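# Seat three sleeves on separate pins, band down

## Task

Three sleeves will be delivered. Fit every one over a different pin with its coloured band at the bottom, slide it down until it sits on the table, and release it. Never let a sleeve drop onto a pin's rim, and never release one that is only balanced on a pin's tip; if either happens, lift the sleeve well away from the pins and try again, because a sleeve that drops from such a spot may spoil the task. The task fails if the robot still holds a sleeve up when it ends, or if anything is put or knocked off the table. At the end the arm and its hand must hang free, in contact with nothing, for the final second after everything has settled.

## Robot and tools

Robot: one six-joint arm with a two-finger parallel gripper, mounted on a base (possibly tilted) above a table. There is only one arm, so every motion argument describes this single gripper. Occasionally a loose object may get a brief push from outside.

Frame: the scene frame has its origin on the table surface straight under the arm base, +z up, and +y to the left when facing along +x. All positions are in metres. Orientation is a quaternion written w first (qw, qx, qy, qz). On the gripper itself, the fingers point along its own +x axis and close along its own y axis. end_effector_position is the point midway between the finger pads, roughly 3 to 4 cm short of the fingertips.

A row is always 8 numbers: x, y, z, qw, qx, qy, qz, opening. x, y, z and the quaternion are an absolute pose (a place to go to, not an offset) in the scene frame. Opening is a scale from -1 to 1: +1 means fully open (0.088 m); empty fingers touch at about -0.80, and anything lower down to -1 closes no further. Fully open to closed takes at least about 0.5 s. To grip something, keep sending an opening well under the reported grip_measured; a bigger gap between the two means a firmer squeeze (up to roughly 34 N per pad). Fast closing can hit harder than that.

Tools:
- execute_actions(actions): a list of actions run in sequence. Each action is a table of 1 to 15 rows; each row lasts one control step of 1/30 s, and if fewer than 15 rows are given the last one is repeated to fill 15 steps (0.5 s). An empty list just reports the state and images. An action is rejected when its target lies more than 0.6 m from the gripper's starting position along any of the gripper's current axes; if any action is malformed, or the first one fails that test against the latest reported state, nothing in the call runs. Repeat the desired quaternion in every row to hold an orientation, rather than copying a possibly drifted reported one.
- move(target, speed, blocking): drives the gripper in a straight line toward one absolute pose (a single 8-number row). speed is the path's maximum in m/s, 0.002 to 0.5, default 0.25; rotation is capped at twice that value in rad/s. The path lasts 0.5 to 10 s and is cut off at 10 s. It takes the shorter rotation. The opening is applied when the move begins. It does not avoid obstacles; faster contact hits harder, and aiming further past a contact presses harder. The actual hand trails the path, can wander, and can exceed the speed, most of all near full reach. With blocking=false a result comes back after 0.5 s while motion continues; other moves and execute_actions are refused until the move's end is seen, so use wait or stop.
- wait(seconds): 0 to 10 s, the arm keeps its last command; returns early if a running move finishes.
- stop(): brakes a running move; faster motion needs more stopping distance. Fingers are not stopped.
- zoom_image(camera, region): camera is cam_high or cam_wrist; region is [x0, y0, x1, y1] in pixels of that camera's latest 504x504 image, origin top-left, no larger than 504 by 504.
- show_instructions(): shows the reference image pages.
- read_manual(section): licence texts only ("licences").
- finished_scene(scene): ends the current scene, given its number; irreversible. The goal must already be met and stay met.

Control behaviour: each step the commanded pose is limited to 70 mm and 16 degrees from the measured pose, then joints follow by damped inverse kinematics, favouring position over orientation. After an action the arm travels at most to the last limited pose, so far targets need further actions. Friction can leave the hand short or slightly tilted, and tiny moves may not happen; check the pose after every move and correct tilt.

Results: a state line with gripper position, quaternion and velocities; Joint positions and Joint velocities (waist, shoulder, elbow, wrist pitch, wrist yaw, wrist roll in rad and rad/s, then finger-pad gap in m); joint torques in the same order (offset, scaled, noisy; nonzero even in free air); grip_measured on the opening scale (readings may be off by about 1 mm throughout); "Hand target", the pose the controller currently aims for; step readings of position, with HELD where a row was partly blocked; "pose unreachable" when the clearance check (which counts the base mount as arm) altered or blocked a command. A move adds a "move:" line: done (settled near target), off_target, moving, held (last step blocked) or fault, plus limits such as paced (pose clipped) or held (some steps blocked; the arm may then jump faster than speed), and the remaining distance. Printed position may be off, more at long reach. Images come from cam_high then cam_wrist.

Joint ranges (rad): waist -3.054 to 3.054, shoulder 0 to 3.142, elbow 0 to 2.356, wrist pitch -1.571 to 1.571, wrist yaw -1.571 to 1.571, wrist roll -3.142 to 3.142. Load limits (N m): waist 17.8, shoulder 22, elbow 22, wrist pitch 5.8, wrist yaw 5.78, wrist roll 5.42, held weight included. Reaching a limit through contact causes a torque fault: a 10 s halt and the rest of the call skipped. Holding loads heats motors; MOTOR HOT appears from 50 °C, and at 95 °C an over-temperature hold occurs, which can end in power loss with the arm going limp.

Avoid: drops, slams, hard hits and strong pushes; releasing sleeves over pin rims or tips; knocking anything off the table; leaving the hand in contact with anything at the end. Robot time, smoothness and low motor effort are valued.

Each tool is called after "Request:" by a JSON object that holds its "fn" and its "kwargs", one argument or row to a line.

Reference images:

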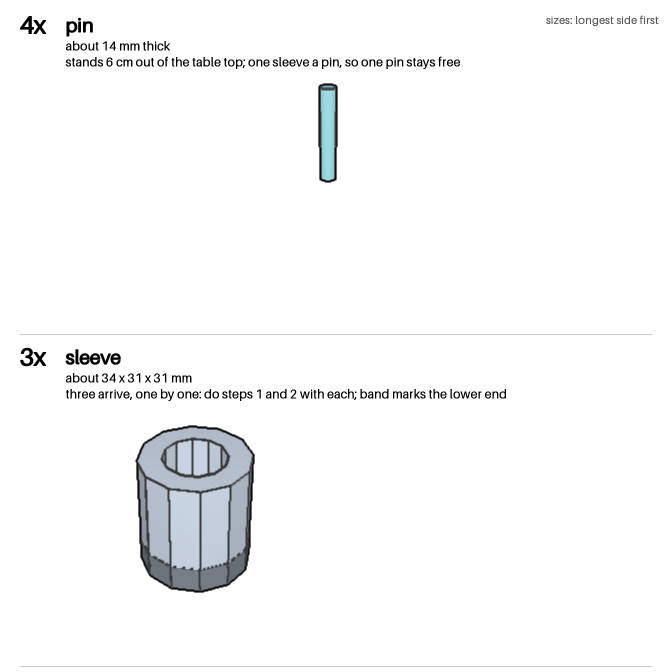

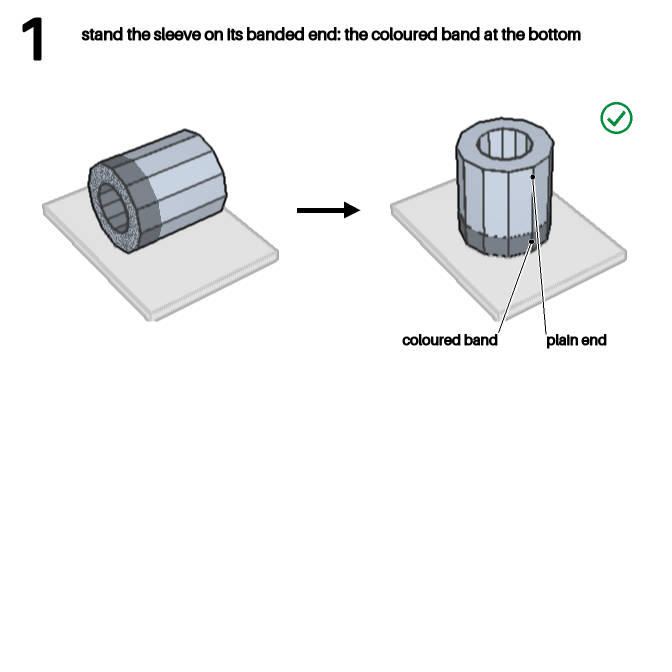

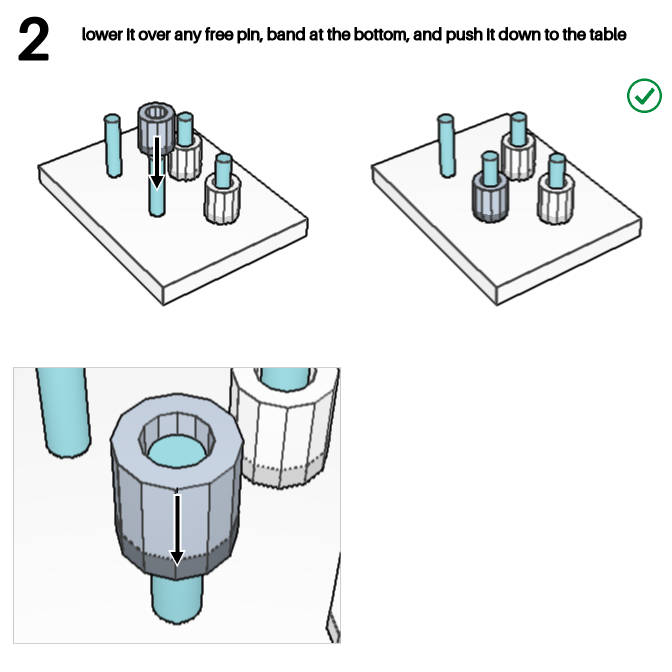

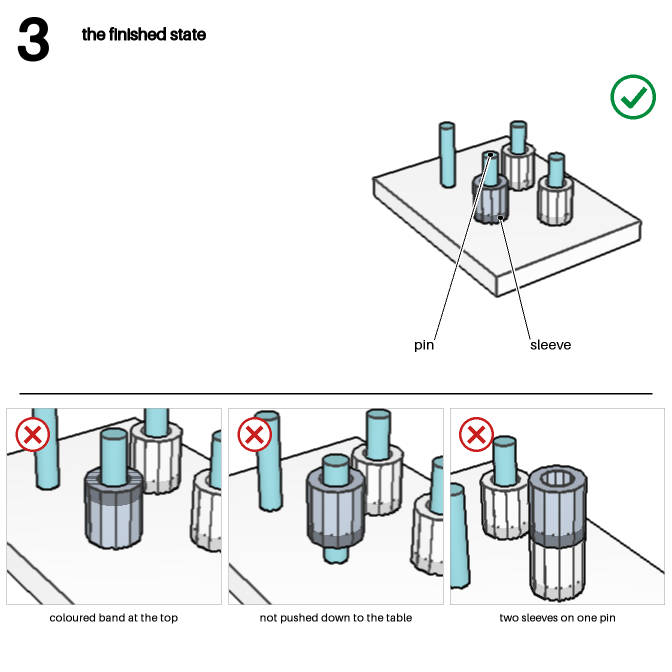

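## Session

Request:
{"fn": "execute_actions", "kwargs": {
  "actions": []
}}

Scene clock: 0.00 s.
end_effector_position=(+0.3054, -0.0326, +0.1860) grip_measured=+0.839 end_effector_quat_wxyz=(-0.505, +0.157, -0.120, +0.840) end_effector_velocity=(-0.000, -0.001, -0.001) end_effector_angular_velocity=(+0.009, -0.003, -0.002)
Joint positions: [ 0.35   2.341  1.527 -1.489  0.68   1.877  0.08 ]
Joint velocities: [-0.002 -0.002 -0.002  0.007 -0.007 -0.007 -0.   ]
Joint torques (N m, as the arm reports them, + toward a larger angle): no reading
Heat: hottest waist 28 °C (+0.0 °C/min).
Hand target: +0.305, -0.033, +0.186; -0.505, +0.157, -0.120, +0.840

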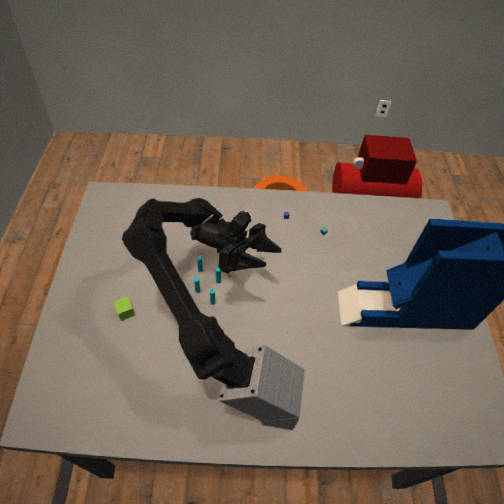

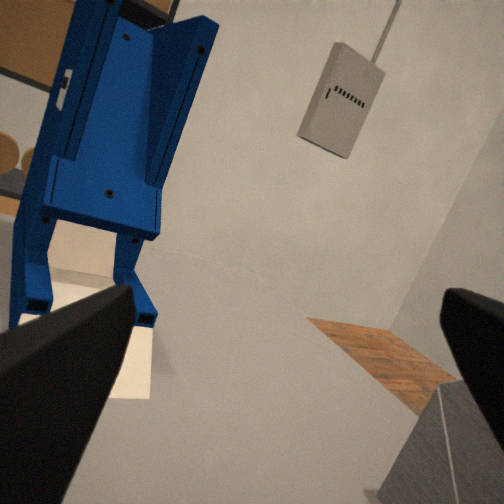

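Request:
{"fn": "move", "kwargs": {
  "target": [0.25,-0.05,0.2,0.707,0,0.707,0,1]
}}

Scene clock: 7.63 s.
end_effector_position=(+0.2476, -0.0497, +0.1997) grip_measured=+1.000 end_effector_quat_wxyz=(+0.707, -0.006, +0.708, -0.006) end_effector_velocity=(-0.001, -0.002, +0.001) end_effector_angular_velocity=(-0.001, +0.008, +0.016)
Joint positions: [-0.451  1.993  1.028 -1.056 -0.672 -0.802  0.088]
Joint velocities: [-0.002  0.007  0.007 -0.007  0.007 -0.022  0.   ]
Joint torques (N m, as the arm reports them, + toward a larger angle): [-5.6  -3.07  6.15  0.19 -0.18 -0.15]
Heat: hottest waist 29 °C (+7.9 °C/min).
Hand target: +0.249, -0.051, +0.200; +0.708, -0.005, +0.706, -0.003
Off the commanded pose: 0.002 m, 1 deg.
move: done

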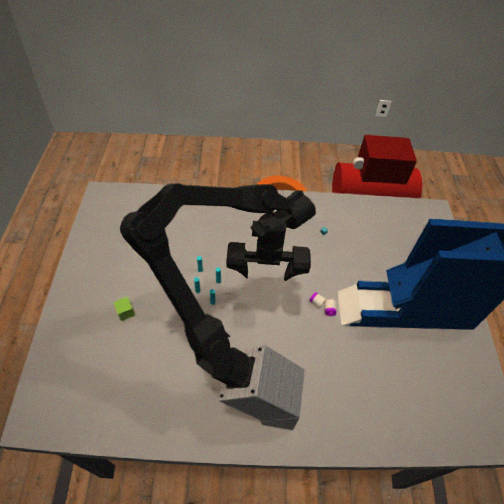

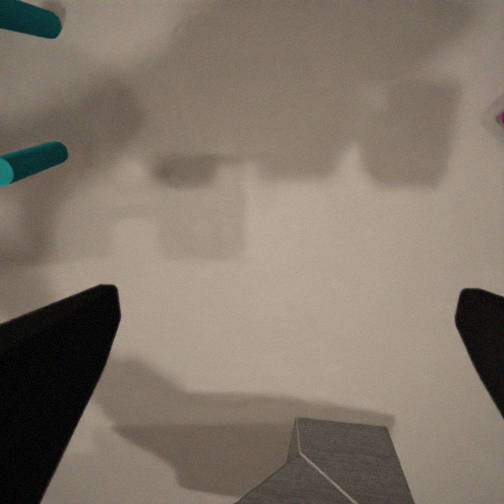

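Request:
{"fn": "move", "kwargs": {
  "target": [0.25,-0.2,0.2,0.707,0,0.707,0,1]
}}

Scene clock: 10.23 s.
end_effector_position=(+0.2504, -0.1978, +0.2020) grip_measured=+1.000 end_effector_quat_wxyz=(+0.709, +0.001, +0.705, -0.002) end_effector_velocity=(-0.001, +0.004, -0.002) end_effector_angular_velocity=(+0.034, -0.007, -0.011)
Joint positions: [-0.673  2.532  1.452 -1.088 -0.574 -1.039  0.088]
Joint velocities: [-0.002  0.012  0.002 -0.022 -0.022 -0.007  0.   ]
Joint torques (N m, as the arm reports them, + toward a larger angle): [-6.14 -5.29  6.45  0.21  0.11 -0.14]
Heat: hottest waist 30 °C (+11.7 °C/min).
Hand target: +0.250, -0.200, +0.200; +0.706, +0.000, +0.708, -0.001
Off the commanded pose: 0.003 m, 0 deg.
move: done

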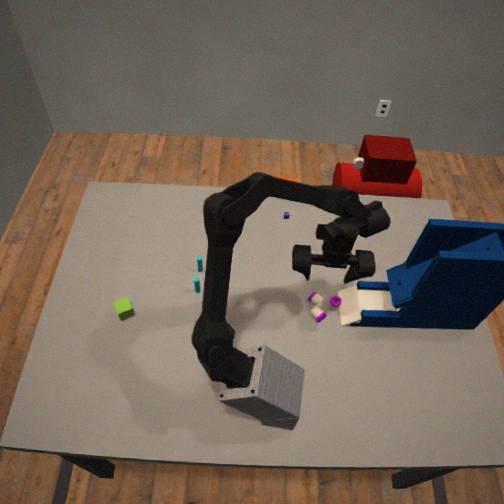

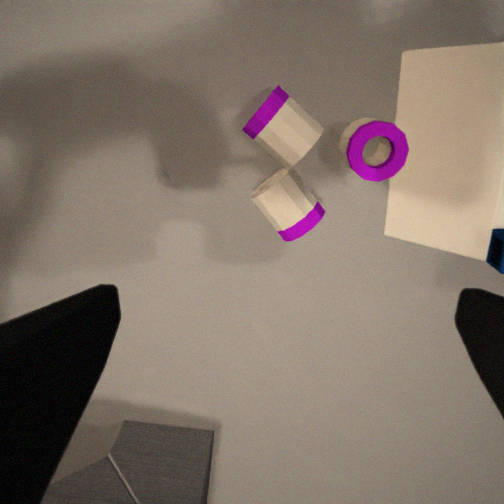

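Request:
{"fn": "move", "kwargs": {
  "target": [0.275,-0.184,0.095,0.505,-0.288,0.792,0.184,0.3]
}}

Scene clock: 25.63 s.
end_effector_position=(+0.2816, -0.1833, +0.0995) grip_measured=+0.300 end_effector_quat_wxyz=(+0.512, -0.292, +0.787, +0.183) end_effector_velocity=(-0.001, +0.002, +0.001) end_effector_angular_velocity=(+0.011, +0.000, -0.001)
Joint positions: [-0.269  2.579  1.391 -0.809 -0.342 -1.346  0.054]
Joint velocities: [-0.002 -0.002 -0.002 -0.007 -0.007 -0.007 -0.   ]
Joint torques (N m, as the arm reports them, + toward a larger angle): [-7.37 -5.07  2.82  0.38  0.46 -0.12]
Heat: hottest waist 31 °C (+7.0 °C/min).
Hand target: +0.276, -0.184, +0.095; +0.506, -0.288, +0.791, +0.186
Off the commanded pose: 0.008 m, 1 deg.
move: done

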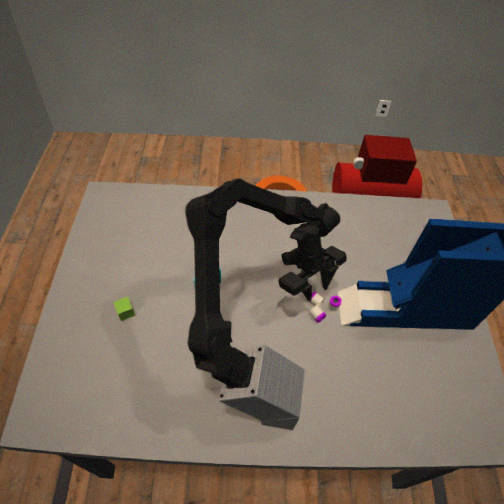

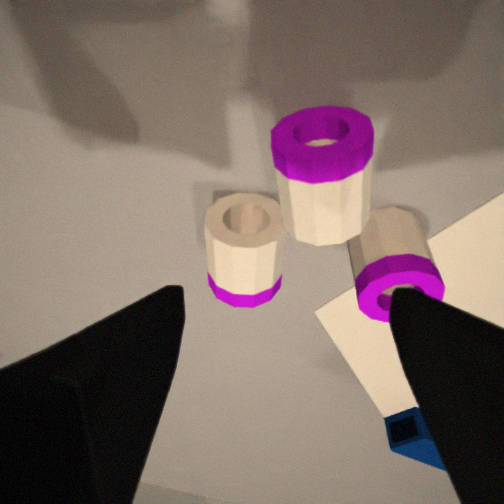

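Request:
{"fn": "move", "kwargs": {
  "target": [0.25,-0.19,0.065,0.505,-0.288,0.792,0.184,0.2],
  "speed": 0.08
}}

Scene clock: 30.63 s.
end_effector_position=(+0.2549, -0.1908, +0.0689) grip_measured=+0.200 end_effector_quat_wxyz=(+0.507, -0.295, +0.789, +0.184) end_effector_velocity=(-0.003, +0.003, -0.001) end_effector_angular_velocity=(+0.013, +0.007, -0.001)
Joint positions: [-0.249  2.616  1.273 -0.649 -0.342 -1.332  0.049]
Joint velocities: [ 0.002 -0.002 -0.007 -0.007 -0.007 -0.007 -0.   ]
Joint torques (N m, as the arm reports them, + toward a larger angle): [-6.75 -5.05  2.28  0.28  0.22  0.16]
Heat: hottest waist 32 °C (+7.8 °C/min).
Hand target: +0.250, -0.190, +0.065; +0.505, -0.288, +0.792, +0.184
Off the commanded pose: 0.006 m, 1 deg.
move: done

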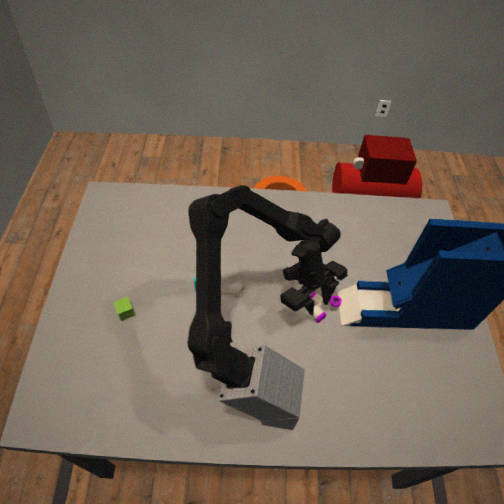

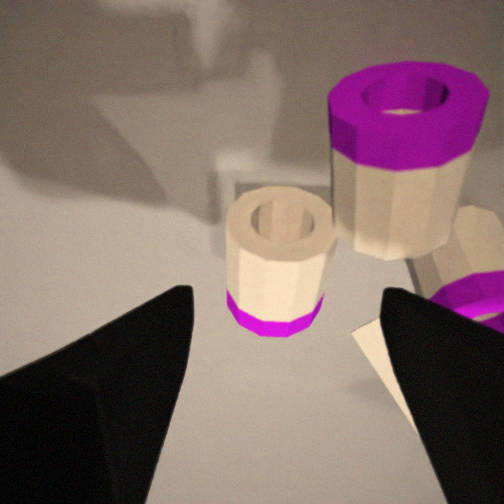

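Request:
{"fn": "move", "kwargs": {
  "target": [0.239,-0.199,0.034,0.505,-0.288,0.792,0.184,0.2],
  "speed": 0.04
}}

Scene clock: 33.53 s.
end_effector_position=(+0.2439, -0.2001, +0.0381) grip_measured=+0.200 end_effector_quat_wxyz=(+0.507, -0.295, +0.789, +0.183) end_effector_velocity=(+0.003, +0.002, -0.001) end_effector_angular_velocity=(+0.017, -0.017, +0.008)
Joint positions: [-0.212  2.694  1.249 -0.534 -0.353 -1.297  0.049]
Joint velocities: [-0.002 -0.002 -0.002  0.007 -0.022 -0.007  0.   ]
Joint torques (N m, as the arm reports them, + toward a larger angle): [-6.73 -4.98  1.79  0.28  0.08  0.22]
Heat: hottest waist 32 °C (+7.2 °C/min).
Hand target: +0.239, -0.199, +0.034; +0.505, -0.288, +0.792, +0.184
Off the commanded pose: 0.007 m, 1 deg.
move: done

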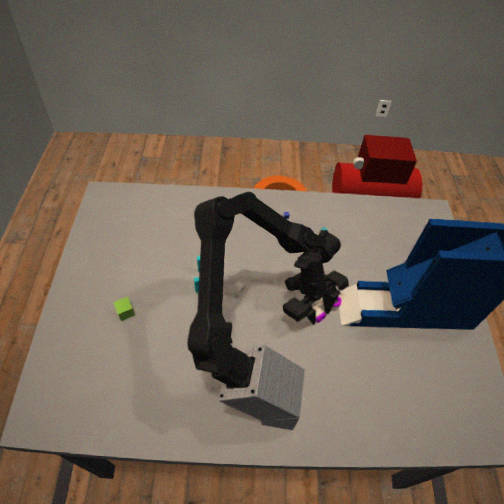

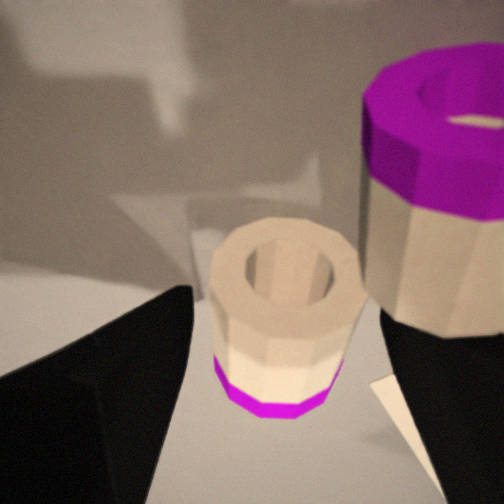

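Request:
{"fn": "move", "kwargs": {
  "target": [0.239,-0.199,0.034,0.505,-0.288,0.792,0.184,-0.5]
}}

Request:
{"fn": "move", "kwargs": {
  "target": [0.235,-0.19,0.13,0.505,-0.288,0.792,0.184,-0.5],
  "speed": 0.1
}}

Request:
{"fn": "move", "kwargs": {
  "target": [0.33,-0.07,0.1,0.845,0.108,0.187,-0.488,-0.5]
}}

Scene clock: 37.47 s.
end_effector_position=(+0.2438, -0.2003, +0.0380) grip_measured=-0.189 end_effector_quat_wxyz=(+0.506, -0.295, +0.789, +0.183) end_effector_velocity=(-0.003, +0.001, -0.001) end_effector_angular_velocity=(+0.012, +0.004, -0.004)
Joint positions: [-0.212  2.695  1.249 -0.533 -0.353 -1.297  0.03 ]
Joint velocities: [-0.002  0.002 -0.002 -0.007 -0.007 -0.007 -0.   ]
Joint torques (N m, as the arm reports them, + toward a larger angle): [-6.73 -5.07  1.74  0.29  0.09  0.14]
Heat: hottest waist 33 °C (+8.0 °C/min).
Hand target: +0.239, -0.199, +0.034; +0.505, -0.288, +0.792, +0.184
Off the commanded pose: 0.006 m, 1 deg.
move: done

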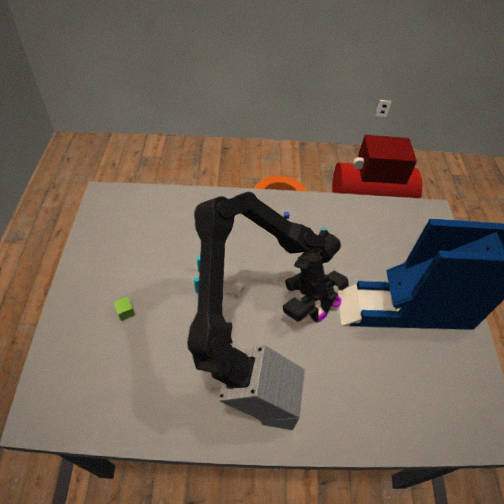

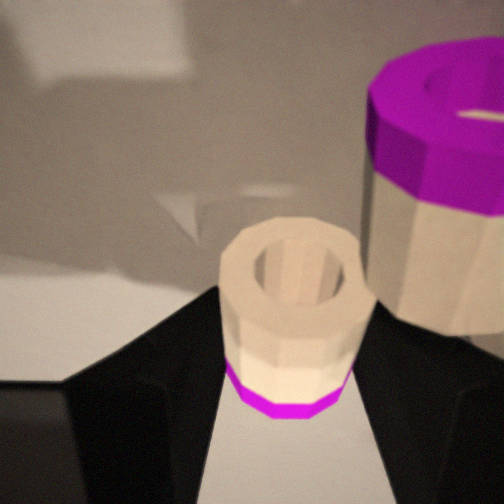

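Scene clock: 38.80 s.
end_effector_position=(+0.2314, -0.1896, +0.1266) grip_measured=-0.190 end_effector_quat_wxyz=(+0.506, -0.281, +0.794, +0.184) end_effector_velocity=(-0.002, +0.001, +0.001) end_effector_angular_velocity=(+0.006, +0.013, +0.014)
Joint positions: [-0.395  2.504  1.241 -0.798 -0.278 -1.465  0.03 ]
Joint velocities: [-0.002 -0.002 -0.002 -0.007  0.007 -0.022 -0.   ]
Joint torques (N m, as the arm reports them, + toward a larger angle): [-6.79 -6.95  4.73 -0.01  0.37 -0.14]
Heat: hottest waist 33 °C (+7.7 °C/min).
Hand target: +0.234, -0.190, +0.130; +0.505, -0.288, +0.793, +0.184
Off the commanded pose: 0.005 m, 1 deg.
move: done

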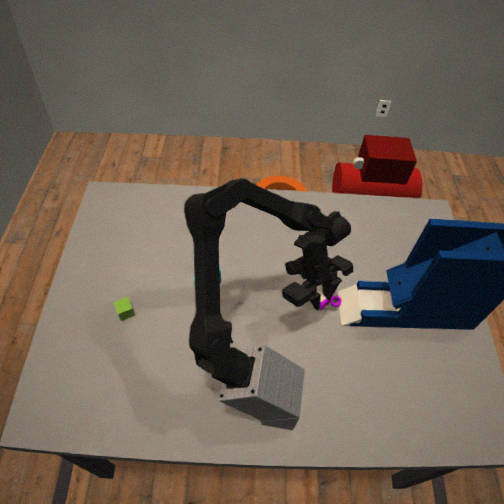

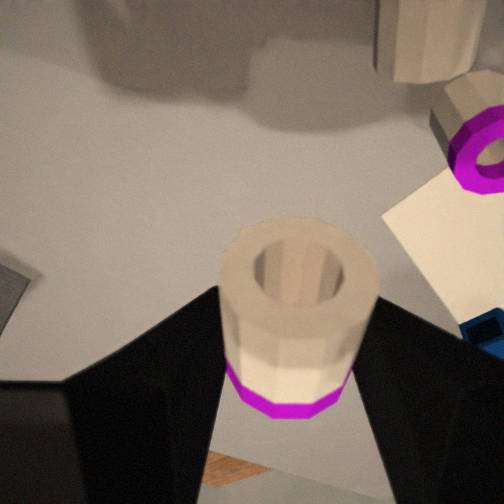

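Scene clock: 43.67 s.
end_effector_position=(+0.3276, -0.0699, +0.0999) grip_measured=-0.190 end_effector_quat_wxyz=(+0.843, +0.109, +0.190, -0.491) end_effector_velocity=(+0.000, -0.001, +0.002) end_effector_angular_velocity=(-0.010, +0.003, -0.002)
Joint positions: [0.295 1.974 0.572 0.373 0.321 1.336 0.03 ]
Joint velocities: [-0.002 -0.002  0.002 -0.007  0.007 -0.007  0.   ]
Joint torques (N m, as the arm reports them, + toward a larger angle): [-5.37 -4.58  1.94  0.52  0.85  0.16]
Heat: hottest waist 33 °C (+6.9 °C/min).
Hand target: +0.330, -0.068, +0.101; +0.845, +0.111, +0.187, -0.489
Off the commanded pose: 0.002 m, 1 deg.
move: done

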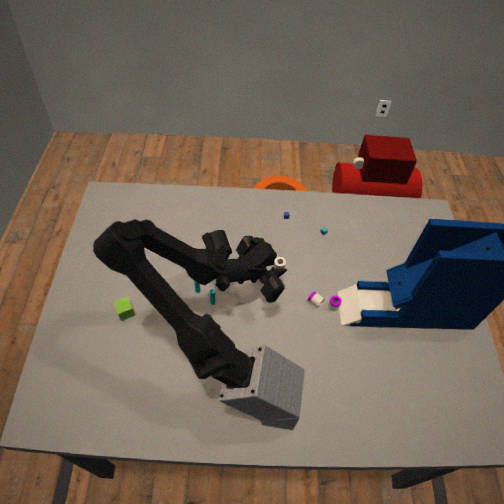

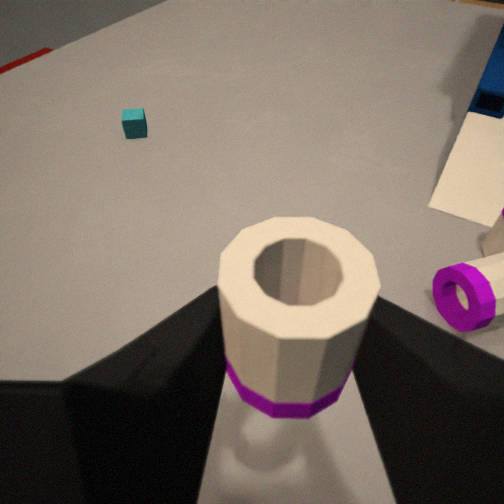

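Request:
{"fn": "move", "kwargs": {
  "target": [0.40,-0.11,0.045,0.845,0.108,0.187,-0.488,-0.5],
  "speed": 0.1
}}

Request:
{"fn": "move", "kwargs": {
  "target": [0.40,-0.11,0.028,0.845,0.108,0.187,-0.488,-0.5],
  "speed": 0.02
}}

Scene clock: 48.00 s.
end_effector_position=(+0.4009, -0.1074, +0.0469) grip_measured=-0.190 end_effector_quat_wxyz=(+0.846, +0.112, +0.187, -0.486) end_effector_velocity=(-0.000, -0.004, +0.002) end_effector_angular_velocity=(-0.012, +0.003, -0.009)
Joint positions: [0.295 2.353 0.93  0.409 0.322 1.336 0.03 ]
Joint velocities: [-0.007  0.007  0.007 -0.007  0.007 -0.007  0.   ]
Joint torques (N m, as the arm reports them, + toward a larger angle): [-7.27 -4.5   1.96  0.6   0.84 -0.08]
Heat: hottest waist 33 °C (+6.2 °C/min).
Hand target: +0.400, -0.110, +0.045; +0.845, +0.108, +0.187, -0.488
Off the commanded pose: 0.003 m, 1 deg.
move: done

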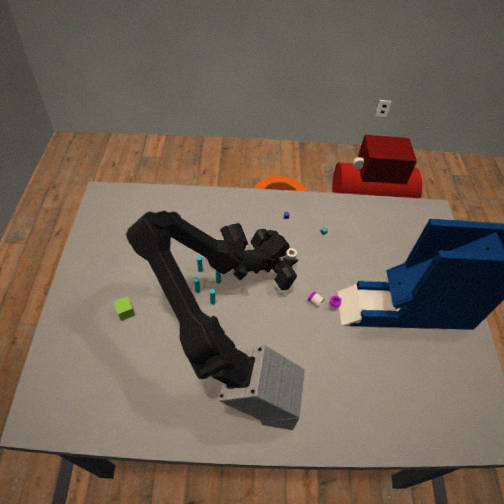

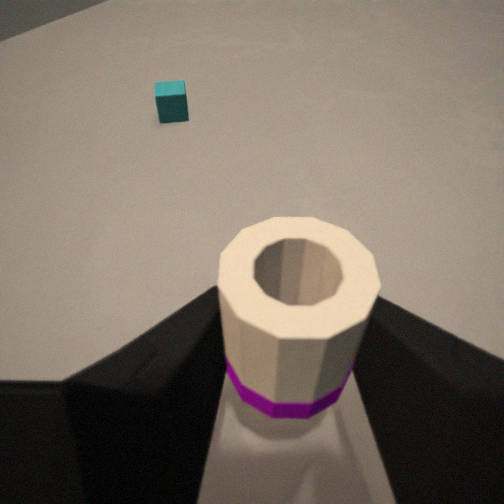

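Scene clock: 49.20 s.
end_effector_position=(+0.4001, -0.1089, +0.0303) grip_measured=-0.190 end_effector_quat_wxyz=(+0.846, +0.109, +0.188, -0.487) end_effector_velocity=(-0.000, -0.001, -0.001) end_effector_angular_velocity=(+0.003, +0.005, +0.004)
Joint positions: [0.327 2.404 0.957 0.418 0.34  1.36  0.03 ]
Joint velocities: [-0.002  0.002 -0.002  0.007 -0.007 -0.007 -0.   ]
Joint torques (N m, as the arm reports them, + toward a larger angle): [-6.98 -4.32  1.45  0.88  0.83  0.16]
Heat: hottest waist 33 °C (+6.1 °C/min).
Hand target: +0.400, -0.110, +0.028; +0.846, +0.108, +0.187, -0.488
Off the commanded pose: 0.003 m, 0 deg.
move: done

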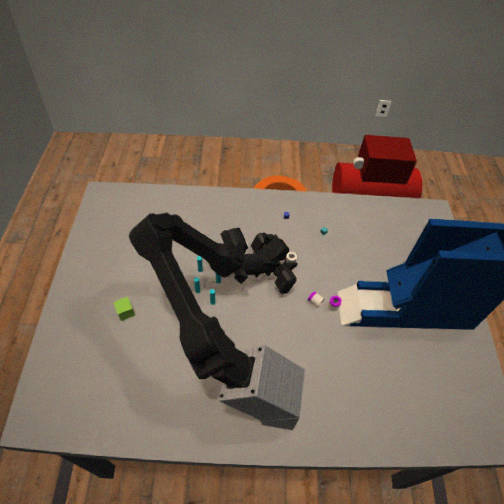

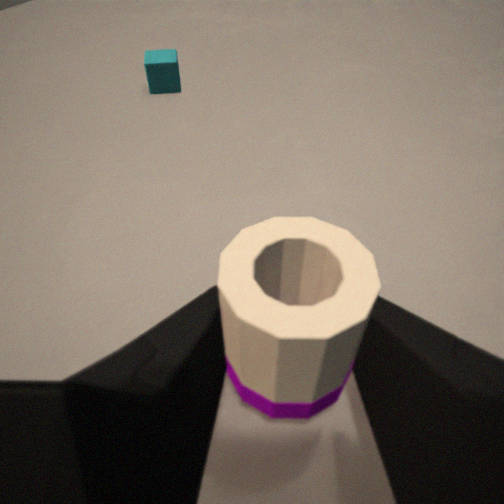

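Request:
{"fn": "move", "kwargs": {
  "target": [0.40,-0.11,0.026,0.845,0.108,0.187,-0.488,0.3],
  "speed": 0.02
}}

Request:
{"fn": "move", "kwargs": {
  "target": [0.40,-0.11,0.1,0.845,0.108,0.187,-0.488,0.3],
  "speed": 0.1
}}

Request:
{"fn": "move", "kwargs": {
  "target": [0.411,-0.128,0.09,0.707,0,0.707,0,0.3]
}}

Scene clock: 52.90 s.
end_effector_position=(+0.4002, -0.1093, +0.0287) grip_measured=+0.299 end_effector_quat_wxyz=(+0.846, +0.109, +0.188, -0.488) end_effector_velocity=(-0.000, -0.001, -0.001) end_effector_angular_velocity=(+0.003, +0.005, +0.004)
Joint positions: [0.33  2.41  0.961 0.42  0.343 1.364 0.054]
Joint velocities: [-0.002  0.002 -0.002  0.007 -0.007 -0.007  0.   ]
Joint torques (N m, as the arm reports them, + toward a larger angle): [-7.05 -4.28  1.53  0.89  0.83  0.18]
Heat: hottest waist 33 °C (+5.7 °C/min).
Hand target: +0.400, -0.110, +0.026; +0.845, +0.108, +0.187, -0.488
Off the commanded pose: 0.003 m, 0 deg.
move: done

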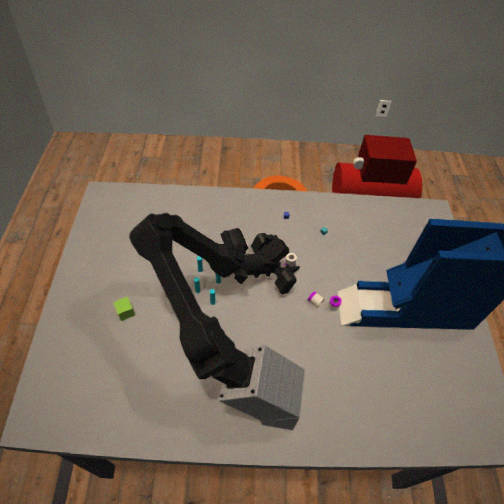

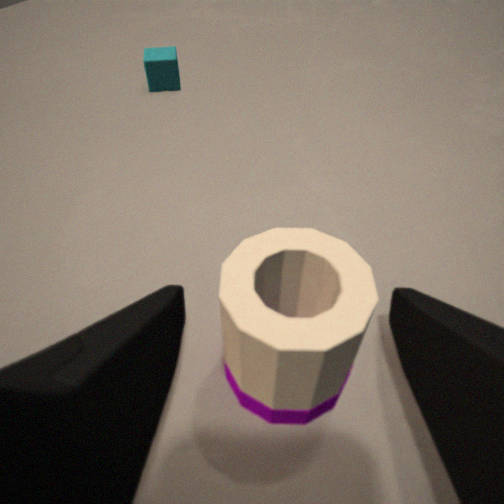

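Scene clock: 53.97 s.
end_effector_position=(+0.4013, -0.1113, +0.0997) grip_measured=+0.300 end_effector_quat_wxyz=(+0.846, +0.108, +0.183, -0.489) end_effector_velocity=(-0.009, -0.003, -0.005) end_effector_angular_velocity=(+0.008, +0.042, -0.005)
Joint positions: [0.18  2.216 0.88  0.347 0.271 1.235 0.054]
Joint velocities: [-0.002  0.002 -0.017 -0.007 -0.022 -0.022 -0.   ]
Joint torques (N m, as the arm reports them, + toward a larger angle): [-7.34 -6.12  1.62  0.81  0.46 -0.1 ]
Heat: hottest waist 33 °C (+5.6 °C/min).
Hand target: +0.400, -0.110, +0.100; +0.846, +0.107, +0.187, -0.489
Off the commanded pose: 0.002 m, 0 deg.
move: done

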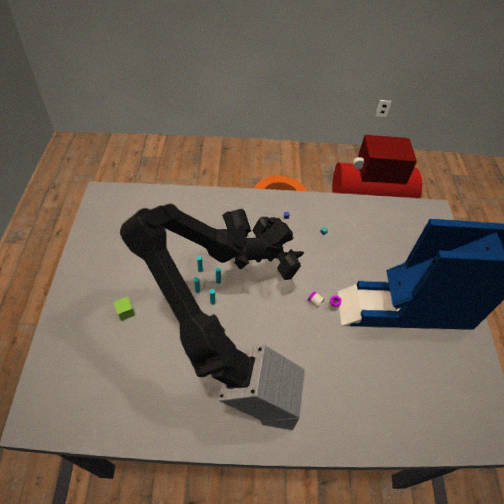

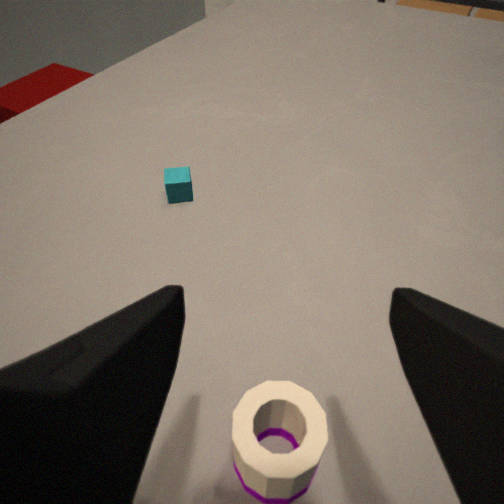

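Scene clock: 57.47 s.
end_effector_position=(+0.4112, -0.1274, +0.0915) grip_measured=+0.300 end_effector_quat_wxyz=(+0.708, -0.004, +0.706, -0.002) end_effector_velocity=(-0.000, +0.003, +0.003) end_effector_angular_velocity=(+0.013, +0.009, +0.005)
Joint positions: [-0.178  2.66   1.742 -0.873 -0.772 -0.46   0.054]
Joint velocities: [-0.002  0.002  0.017 -0.037 -0.007 -0.022  0.   ]
Joint torques (N m, as the arm reports them, + toward a larger angle): [-9.3  -5.94  5.28  0.12 -0.19 -0.18]
Heat: hottest waist 34 °C (+6.3 °C/min).
Hand target: +0.411, -0.129, +0.089; +0.708, -0.002, +0.707, +0.001
Off the commanded pose: 0.002 m, 1 deg.
move: done

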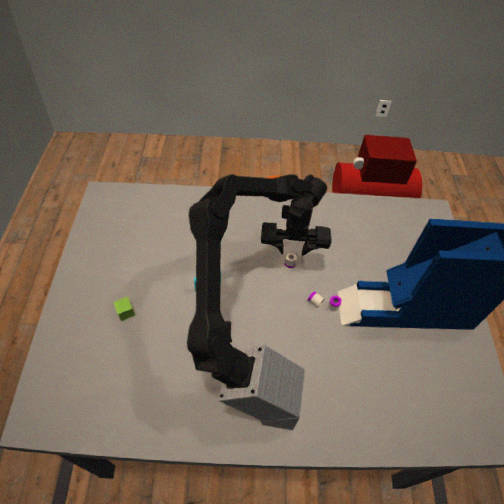

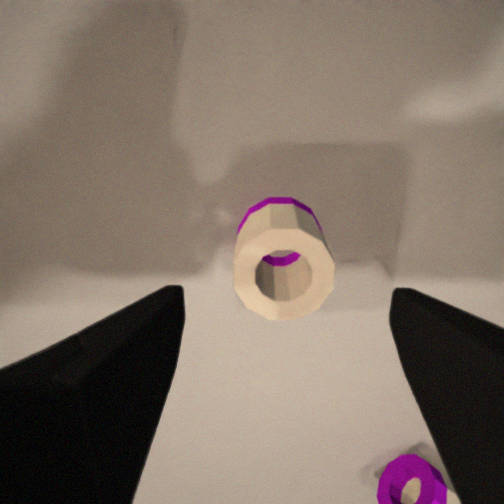

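Request:
{"fn": "move", "kwargs": {
  "target": [0.413,-0.128,0.044,0.707,0,0.707,0,0.3],
  "speed": 0.06
}}

Request:
{"fn": "move", "kwargs": {
  "target": [0.413,-0.128,0.044,0.707,0,0.707,0,-0.5]
}}

Request:
{"fn": "move", "kwargs": {
  "target": [0.4,-0.08,0.15,0.707,0,0.707,0,-0.5],
  "speed": 0.15
}}

Request:
{"fn": "move", "kwargs": {
  "target": [0.3,0.09,0.2,0.707,0,0.707,0,-0.5]
}}

Scene clock: 62.00 s.
end_effector_position=(+0.4183, -0.1267, +0.0498) grip_measured=+0.300 end_effector_quat_wxyz=(+0.711, -0.008, +0.703, +0.002) end_effector_velocity=(+0.005, -0.000, +0.002) end_effector_angular_velocity=(-0.000, -0.022, +0.025)
Joint positions: [-0.105  2.715  1.723 -0.718 -0.789 -0.363  0.054]
Joint velocities: [-0.002 -0.002  0.002  0.022 -0.007 -0.007 -0.   ]
Joint torques (N m, as the arm reports them, + toward a larger angle): [-9.1  -6.12  2.91  0.55 -0.14  0.1 ]
Heat: hottest waist 35 °C (+6.0 °C/min).
Hand target: +0.413, -0.128, +0.044; +0.707, +0.000, +0.707, +0.000
Off the commanded pose: 0.008 m, 1 deg.
move: done

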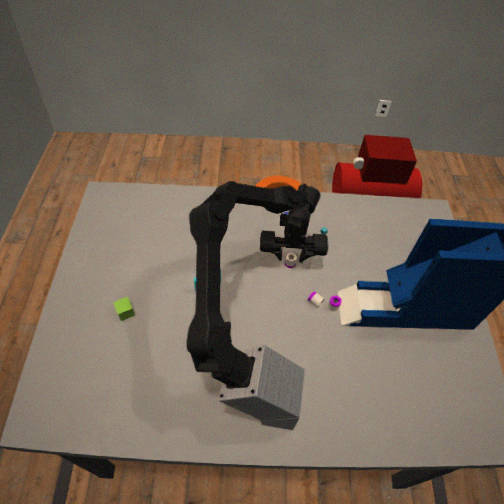

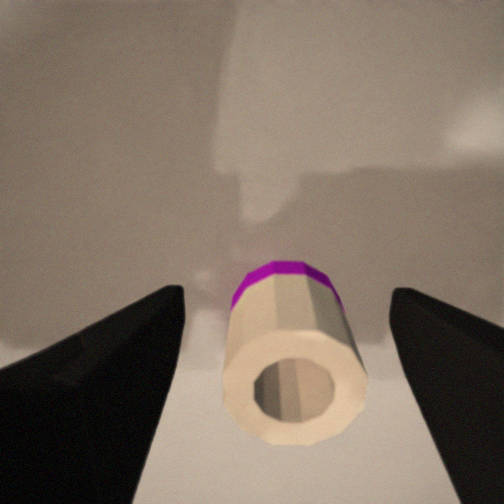

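Scene clock: 62.70 s.
end_effector_position=(+0.4185, -0.1268, +0.0498) grip_measured=-0.189 end_effector_quat_wxyz=(+0.712, -0.008, +0.702, +0.002) end_effector_velocity=(+0.001, +0.003, +0.002) end_effector_angular_velocity=(+0.021, -0.008, +0.004)
Joint positions: [-0.105  2.715  1.723 -0.717 -0.789 -0.363  0.03 ]
Joint velocities: [-0.002 -0.002  0.002 -0.007 -0.022 -0.007  0.   ]
Joint torques (N m, as the arm reports them, + toward a larger angle): [-9.06 -6.21  2.82  0.52 -0.14  0.16]
Heat: hottest waist 35 °C (+6.0 °C/min).
Hand target: +0.413, -0.128, +0.044; +0.707, -0.000, +0.707, +0.000
Off the commanded pose: 0.008 m, 1 deg.
move: done

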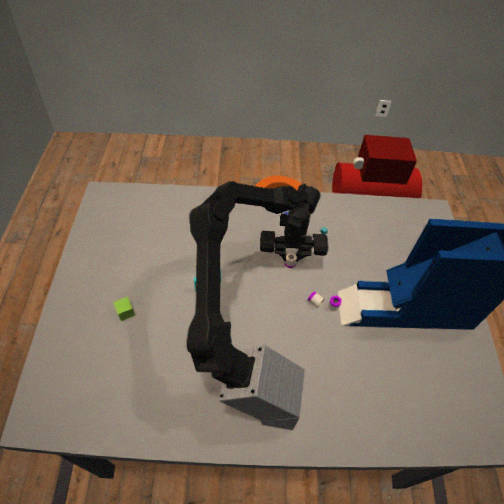

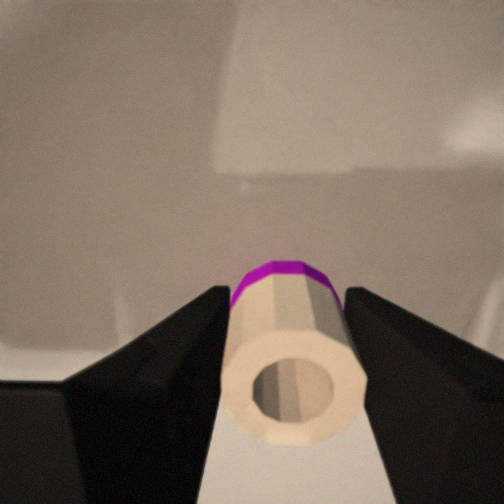

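Scene clock: 63.87 s.
end_effector_position=(+0.4011, -0.0814, +0.1493) grip_measured=-0.189 end_effector_quat_wxyz=(+0.708, +0.002, +0.706, -0.001) end_effector_velocity=(-0.001, -0.000, +0.002) end_effector_angular_velocity=(-0.006, +0.003, +0.019)
Joint positions: [-0.214  2.462  1.671 -1.042 -0.772 -0.508  0.03 ]
Joint velocities: [-0.002 -0.002  0.002 -0.007  0.007 -0.022 -0.   ]
Joint torques (N m, as the arm reports them, + toward a larger angle): [-8.82 -7.32  3.7   0.14  0.11 -0.13]
Heat: hottest waist 35 °C (+6.0 °C/min).
Hand target: +0.399, -0.080, +0.150; +0.707, -0.000, +0.707, -0.000
Off the commanded pose: 0.002 m, 0 deg.
move: done

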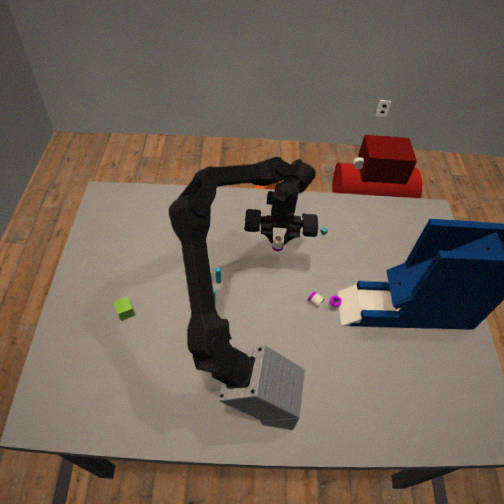

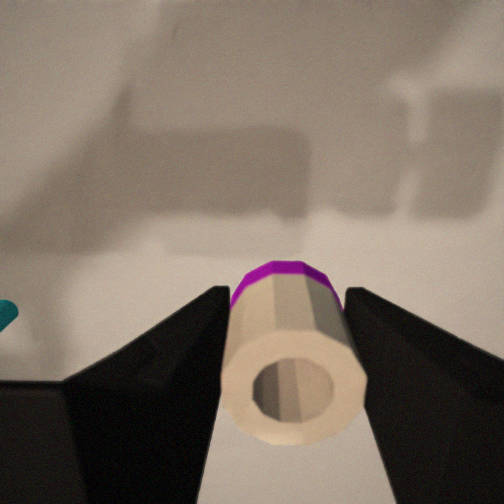

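Scene clock: 65.23 s.
end_effector_position=(+0.3021, +0.0881, +0.2005) grip_measured=-0.188 end_effector_quat_wxyz=(+0.709, -0.003, +0.705, +0.001) end_effector_velocity=(-0.001, -0.000, +0.001) end_effector_angular_velocity=(-0.010, -0.007, +0.014)
Joint positions: [-0.09   1.716  1.159 -1.149 -0.794 -0.341  0.03 ]
Joint velocities: [-0.002 -0.012 -0.007  0.007  0.007 -0.007 -0.   ]
Joint torques (N m, as the arm reports them, + toward a larger angle): [-5.36 -4.46  3.41  0.13 -0.1   0.15]
Heat: hottest waist 35 °C (+6.1 °C/min).
Hand target: +0.299, +0.090, +0.199; +0.707, +0.000, +0.707, +0.001
Off the commanded pose: 0.003 m, 1 deg.
move: done

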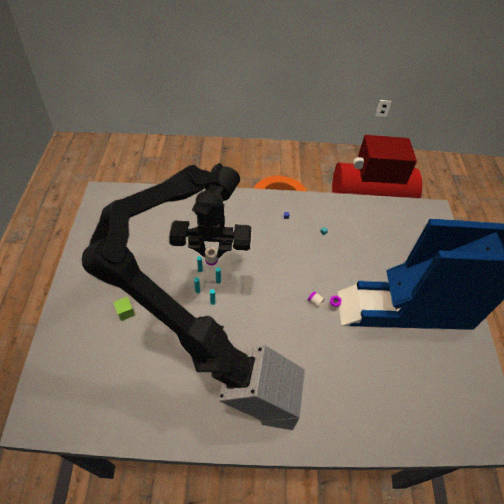

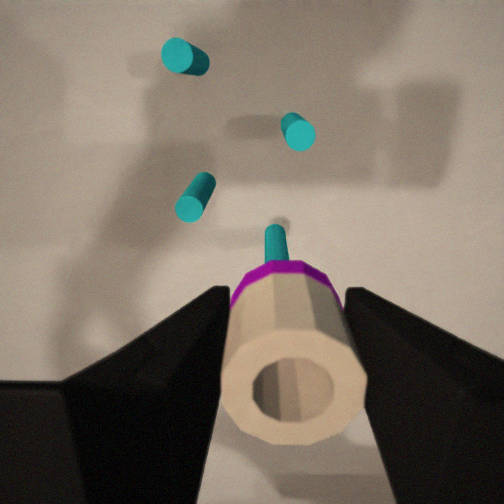

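Request:
{"fn": "move", "kwargs": {
  "target": [0.315,0.076,0.114,0.707,0,0.707,0,-0.5],
  "speed": 0.1
}}

Scene clock: 69.67 s.
end_effector_position=(+0.3186, +0.0775, +0.1180) grip_measured=-0.188 end_effector_quat_wxyz=(+0.712, -0.005, +0.703, +0.003) end_effector_velocity=(-0.001, +0.001, -0.001) end_effector_angular_velocity=(+0.008, -0.000, -0.004)
Joint positions: [ 0.094  1.823  1.015 -0.699 -0.802 -0.076  0.03 ]
Joint velocities: [ 0.002 -0.002 -0.007  0.007 -0.007  0.007 -0.   ]
Joint torques (N m, as the arm reports them, + toward a larger angle): [-5.76 -3.68  2.78  0.54 -0.17  0.17]
Heat: hottest waist 35 °C (+5.0 °C/min).
Hand target: +0.315, +0.076, +0.114; +0.707, +0.001, +0.707, +0.001
Off the commanded pose: 0.006 m, 1 deg.
move: done

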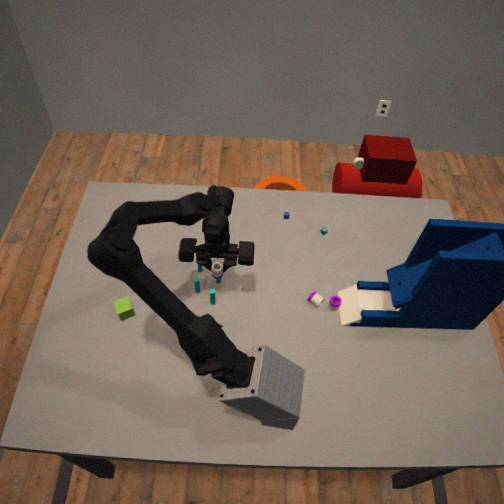

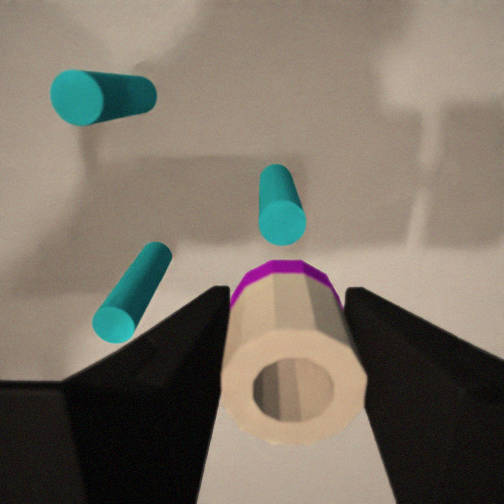

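Request:
{"fn": "move", "kwargs": {
  "target": [0.34,0.0765,0.118,0.707,0,0.707,0,-0.5],
  "speed": 0.04
}}

Request:
{"fn": "move", "kwargs": {
  "target": [0.34,0.0765,0.109,0.707,0,0.707,0,-0.5],
  "speed": 0.01
}}

Scene clock: 74.57 s.
end_effector_position=(+0.3384, +0.0770, +0.1189) grip_measured=-0.188 end_effector_quat_wxyz=(+0.708, -0.001, +0.706, -0.001) end_effector_velocity=(-0.003, +0.001, +0.000) end_effector_angular_velocity=(+0.008, +0.013, -0.010)
Joint positions: [ 0.095  1.892  1.12  -0.748 -0.802 -0.075  0.03 ]
Joint velocities: [-0.002  0.002  0.002 -0.022 -0.007 -0.007  0.   ]
Joint torques (N m, as the arm reports them, + toward a larger angle): [-6.65 -4.09  4.8   0.18 -0.08 -0.06]
Heat: hottest waist 35 °C (+5.0 °C/min).
Hand target: +0.340, +0.077, +0.118; +0.707, -0.000, +0.707, +0.000
Off the commanded pose: 0.002 m, 0 deg.
move: done

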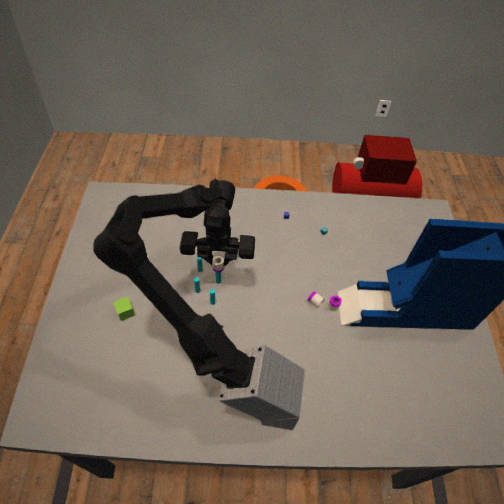

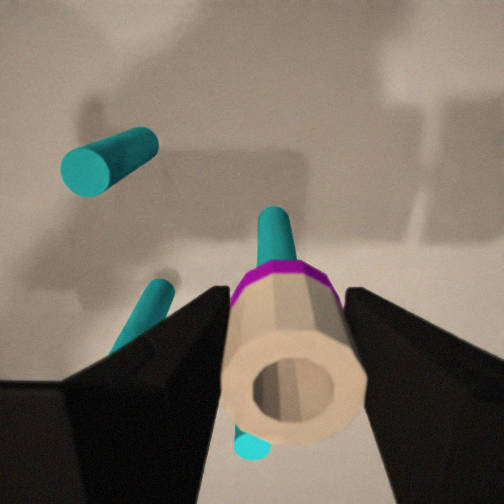

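Scene clock: 75.80 s.
end_effector_position=(+0.3432, +0.0783, +0.1131) grip_measured=-0.188 end_effector_quat_wxyz=(+0.712, -0.005, +0.703, +0.004) end_effector_velocity=(+0.003, -0.001, +0.004) end_effector_angular_velocity=(-0.009, -0.017, +0.014)
Joint positions: [ 0.111  1.902  1.12  -0.707 -0.802 -0.053  0.03 ]
Joint velocities: [-0.007 -0.007  0.002  0.007  0.007 -0.007 -0.   ]
Joint torques (N m, as the arm reports them, + toward a larger angle): [-6.35 -4.12  2.93  0.53 -0.04  0.12]
Heat: hottest waist 35 °C (+5.0 °C/min).
Hand target: +0.340, +0.077, +0.109; +0.707, +0.000, +0.707, +0.000
Off the commanded pose: 0.005 m, 1 deg.
move: done

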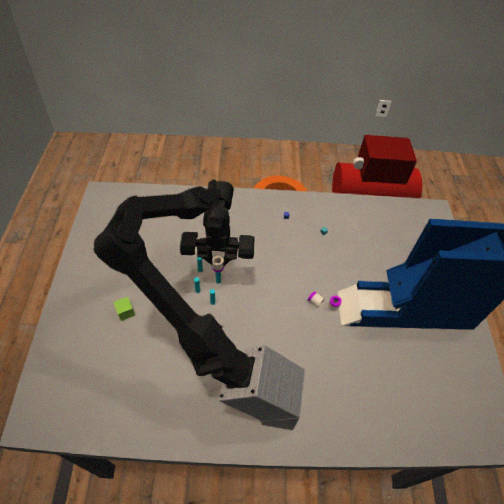

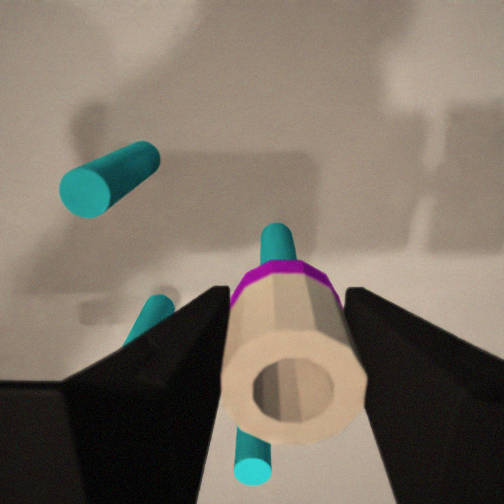

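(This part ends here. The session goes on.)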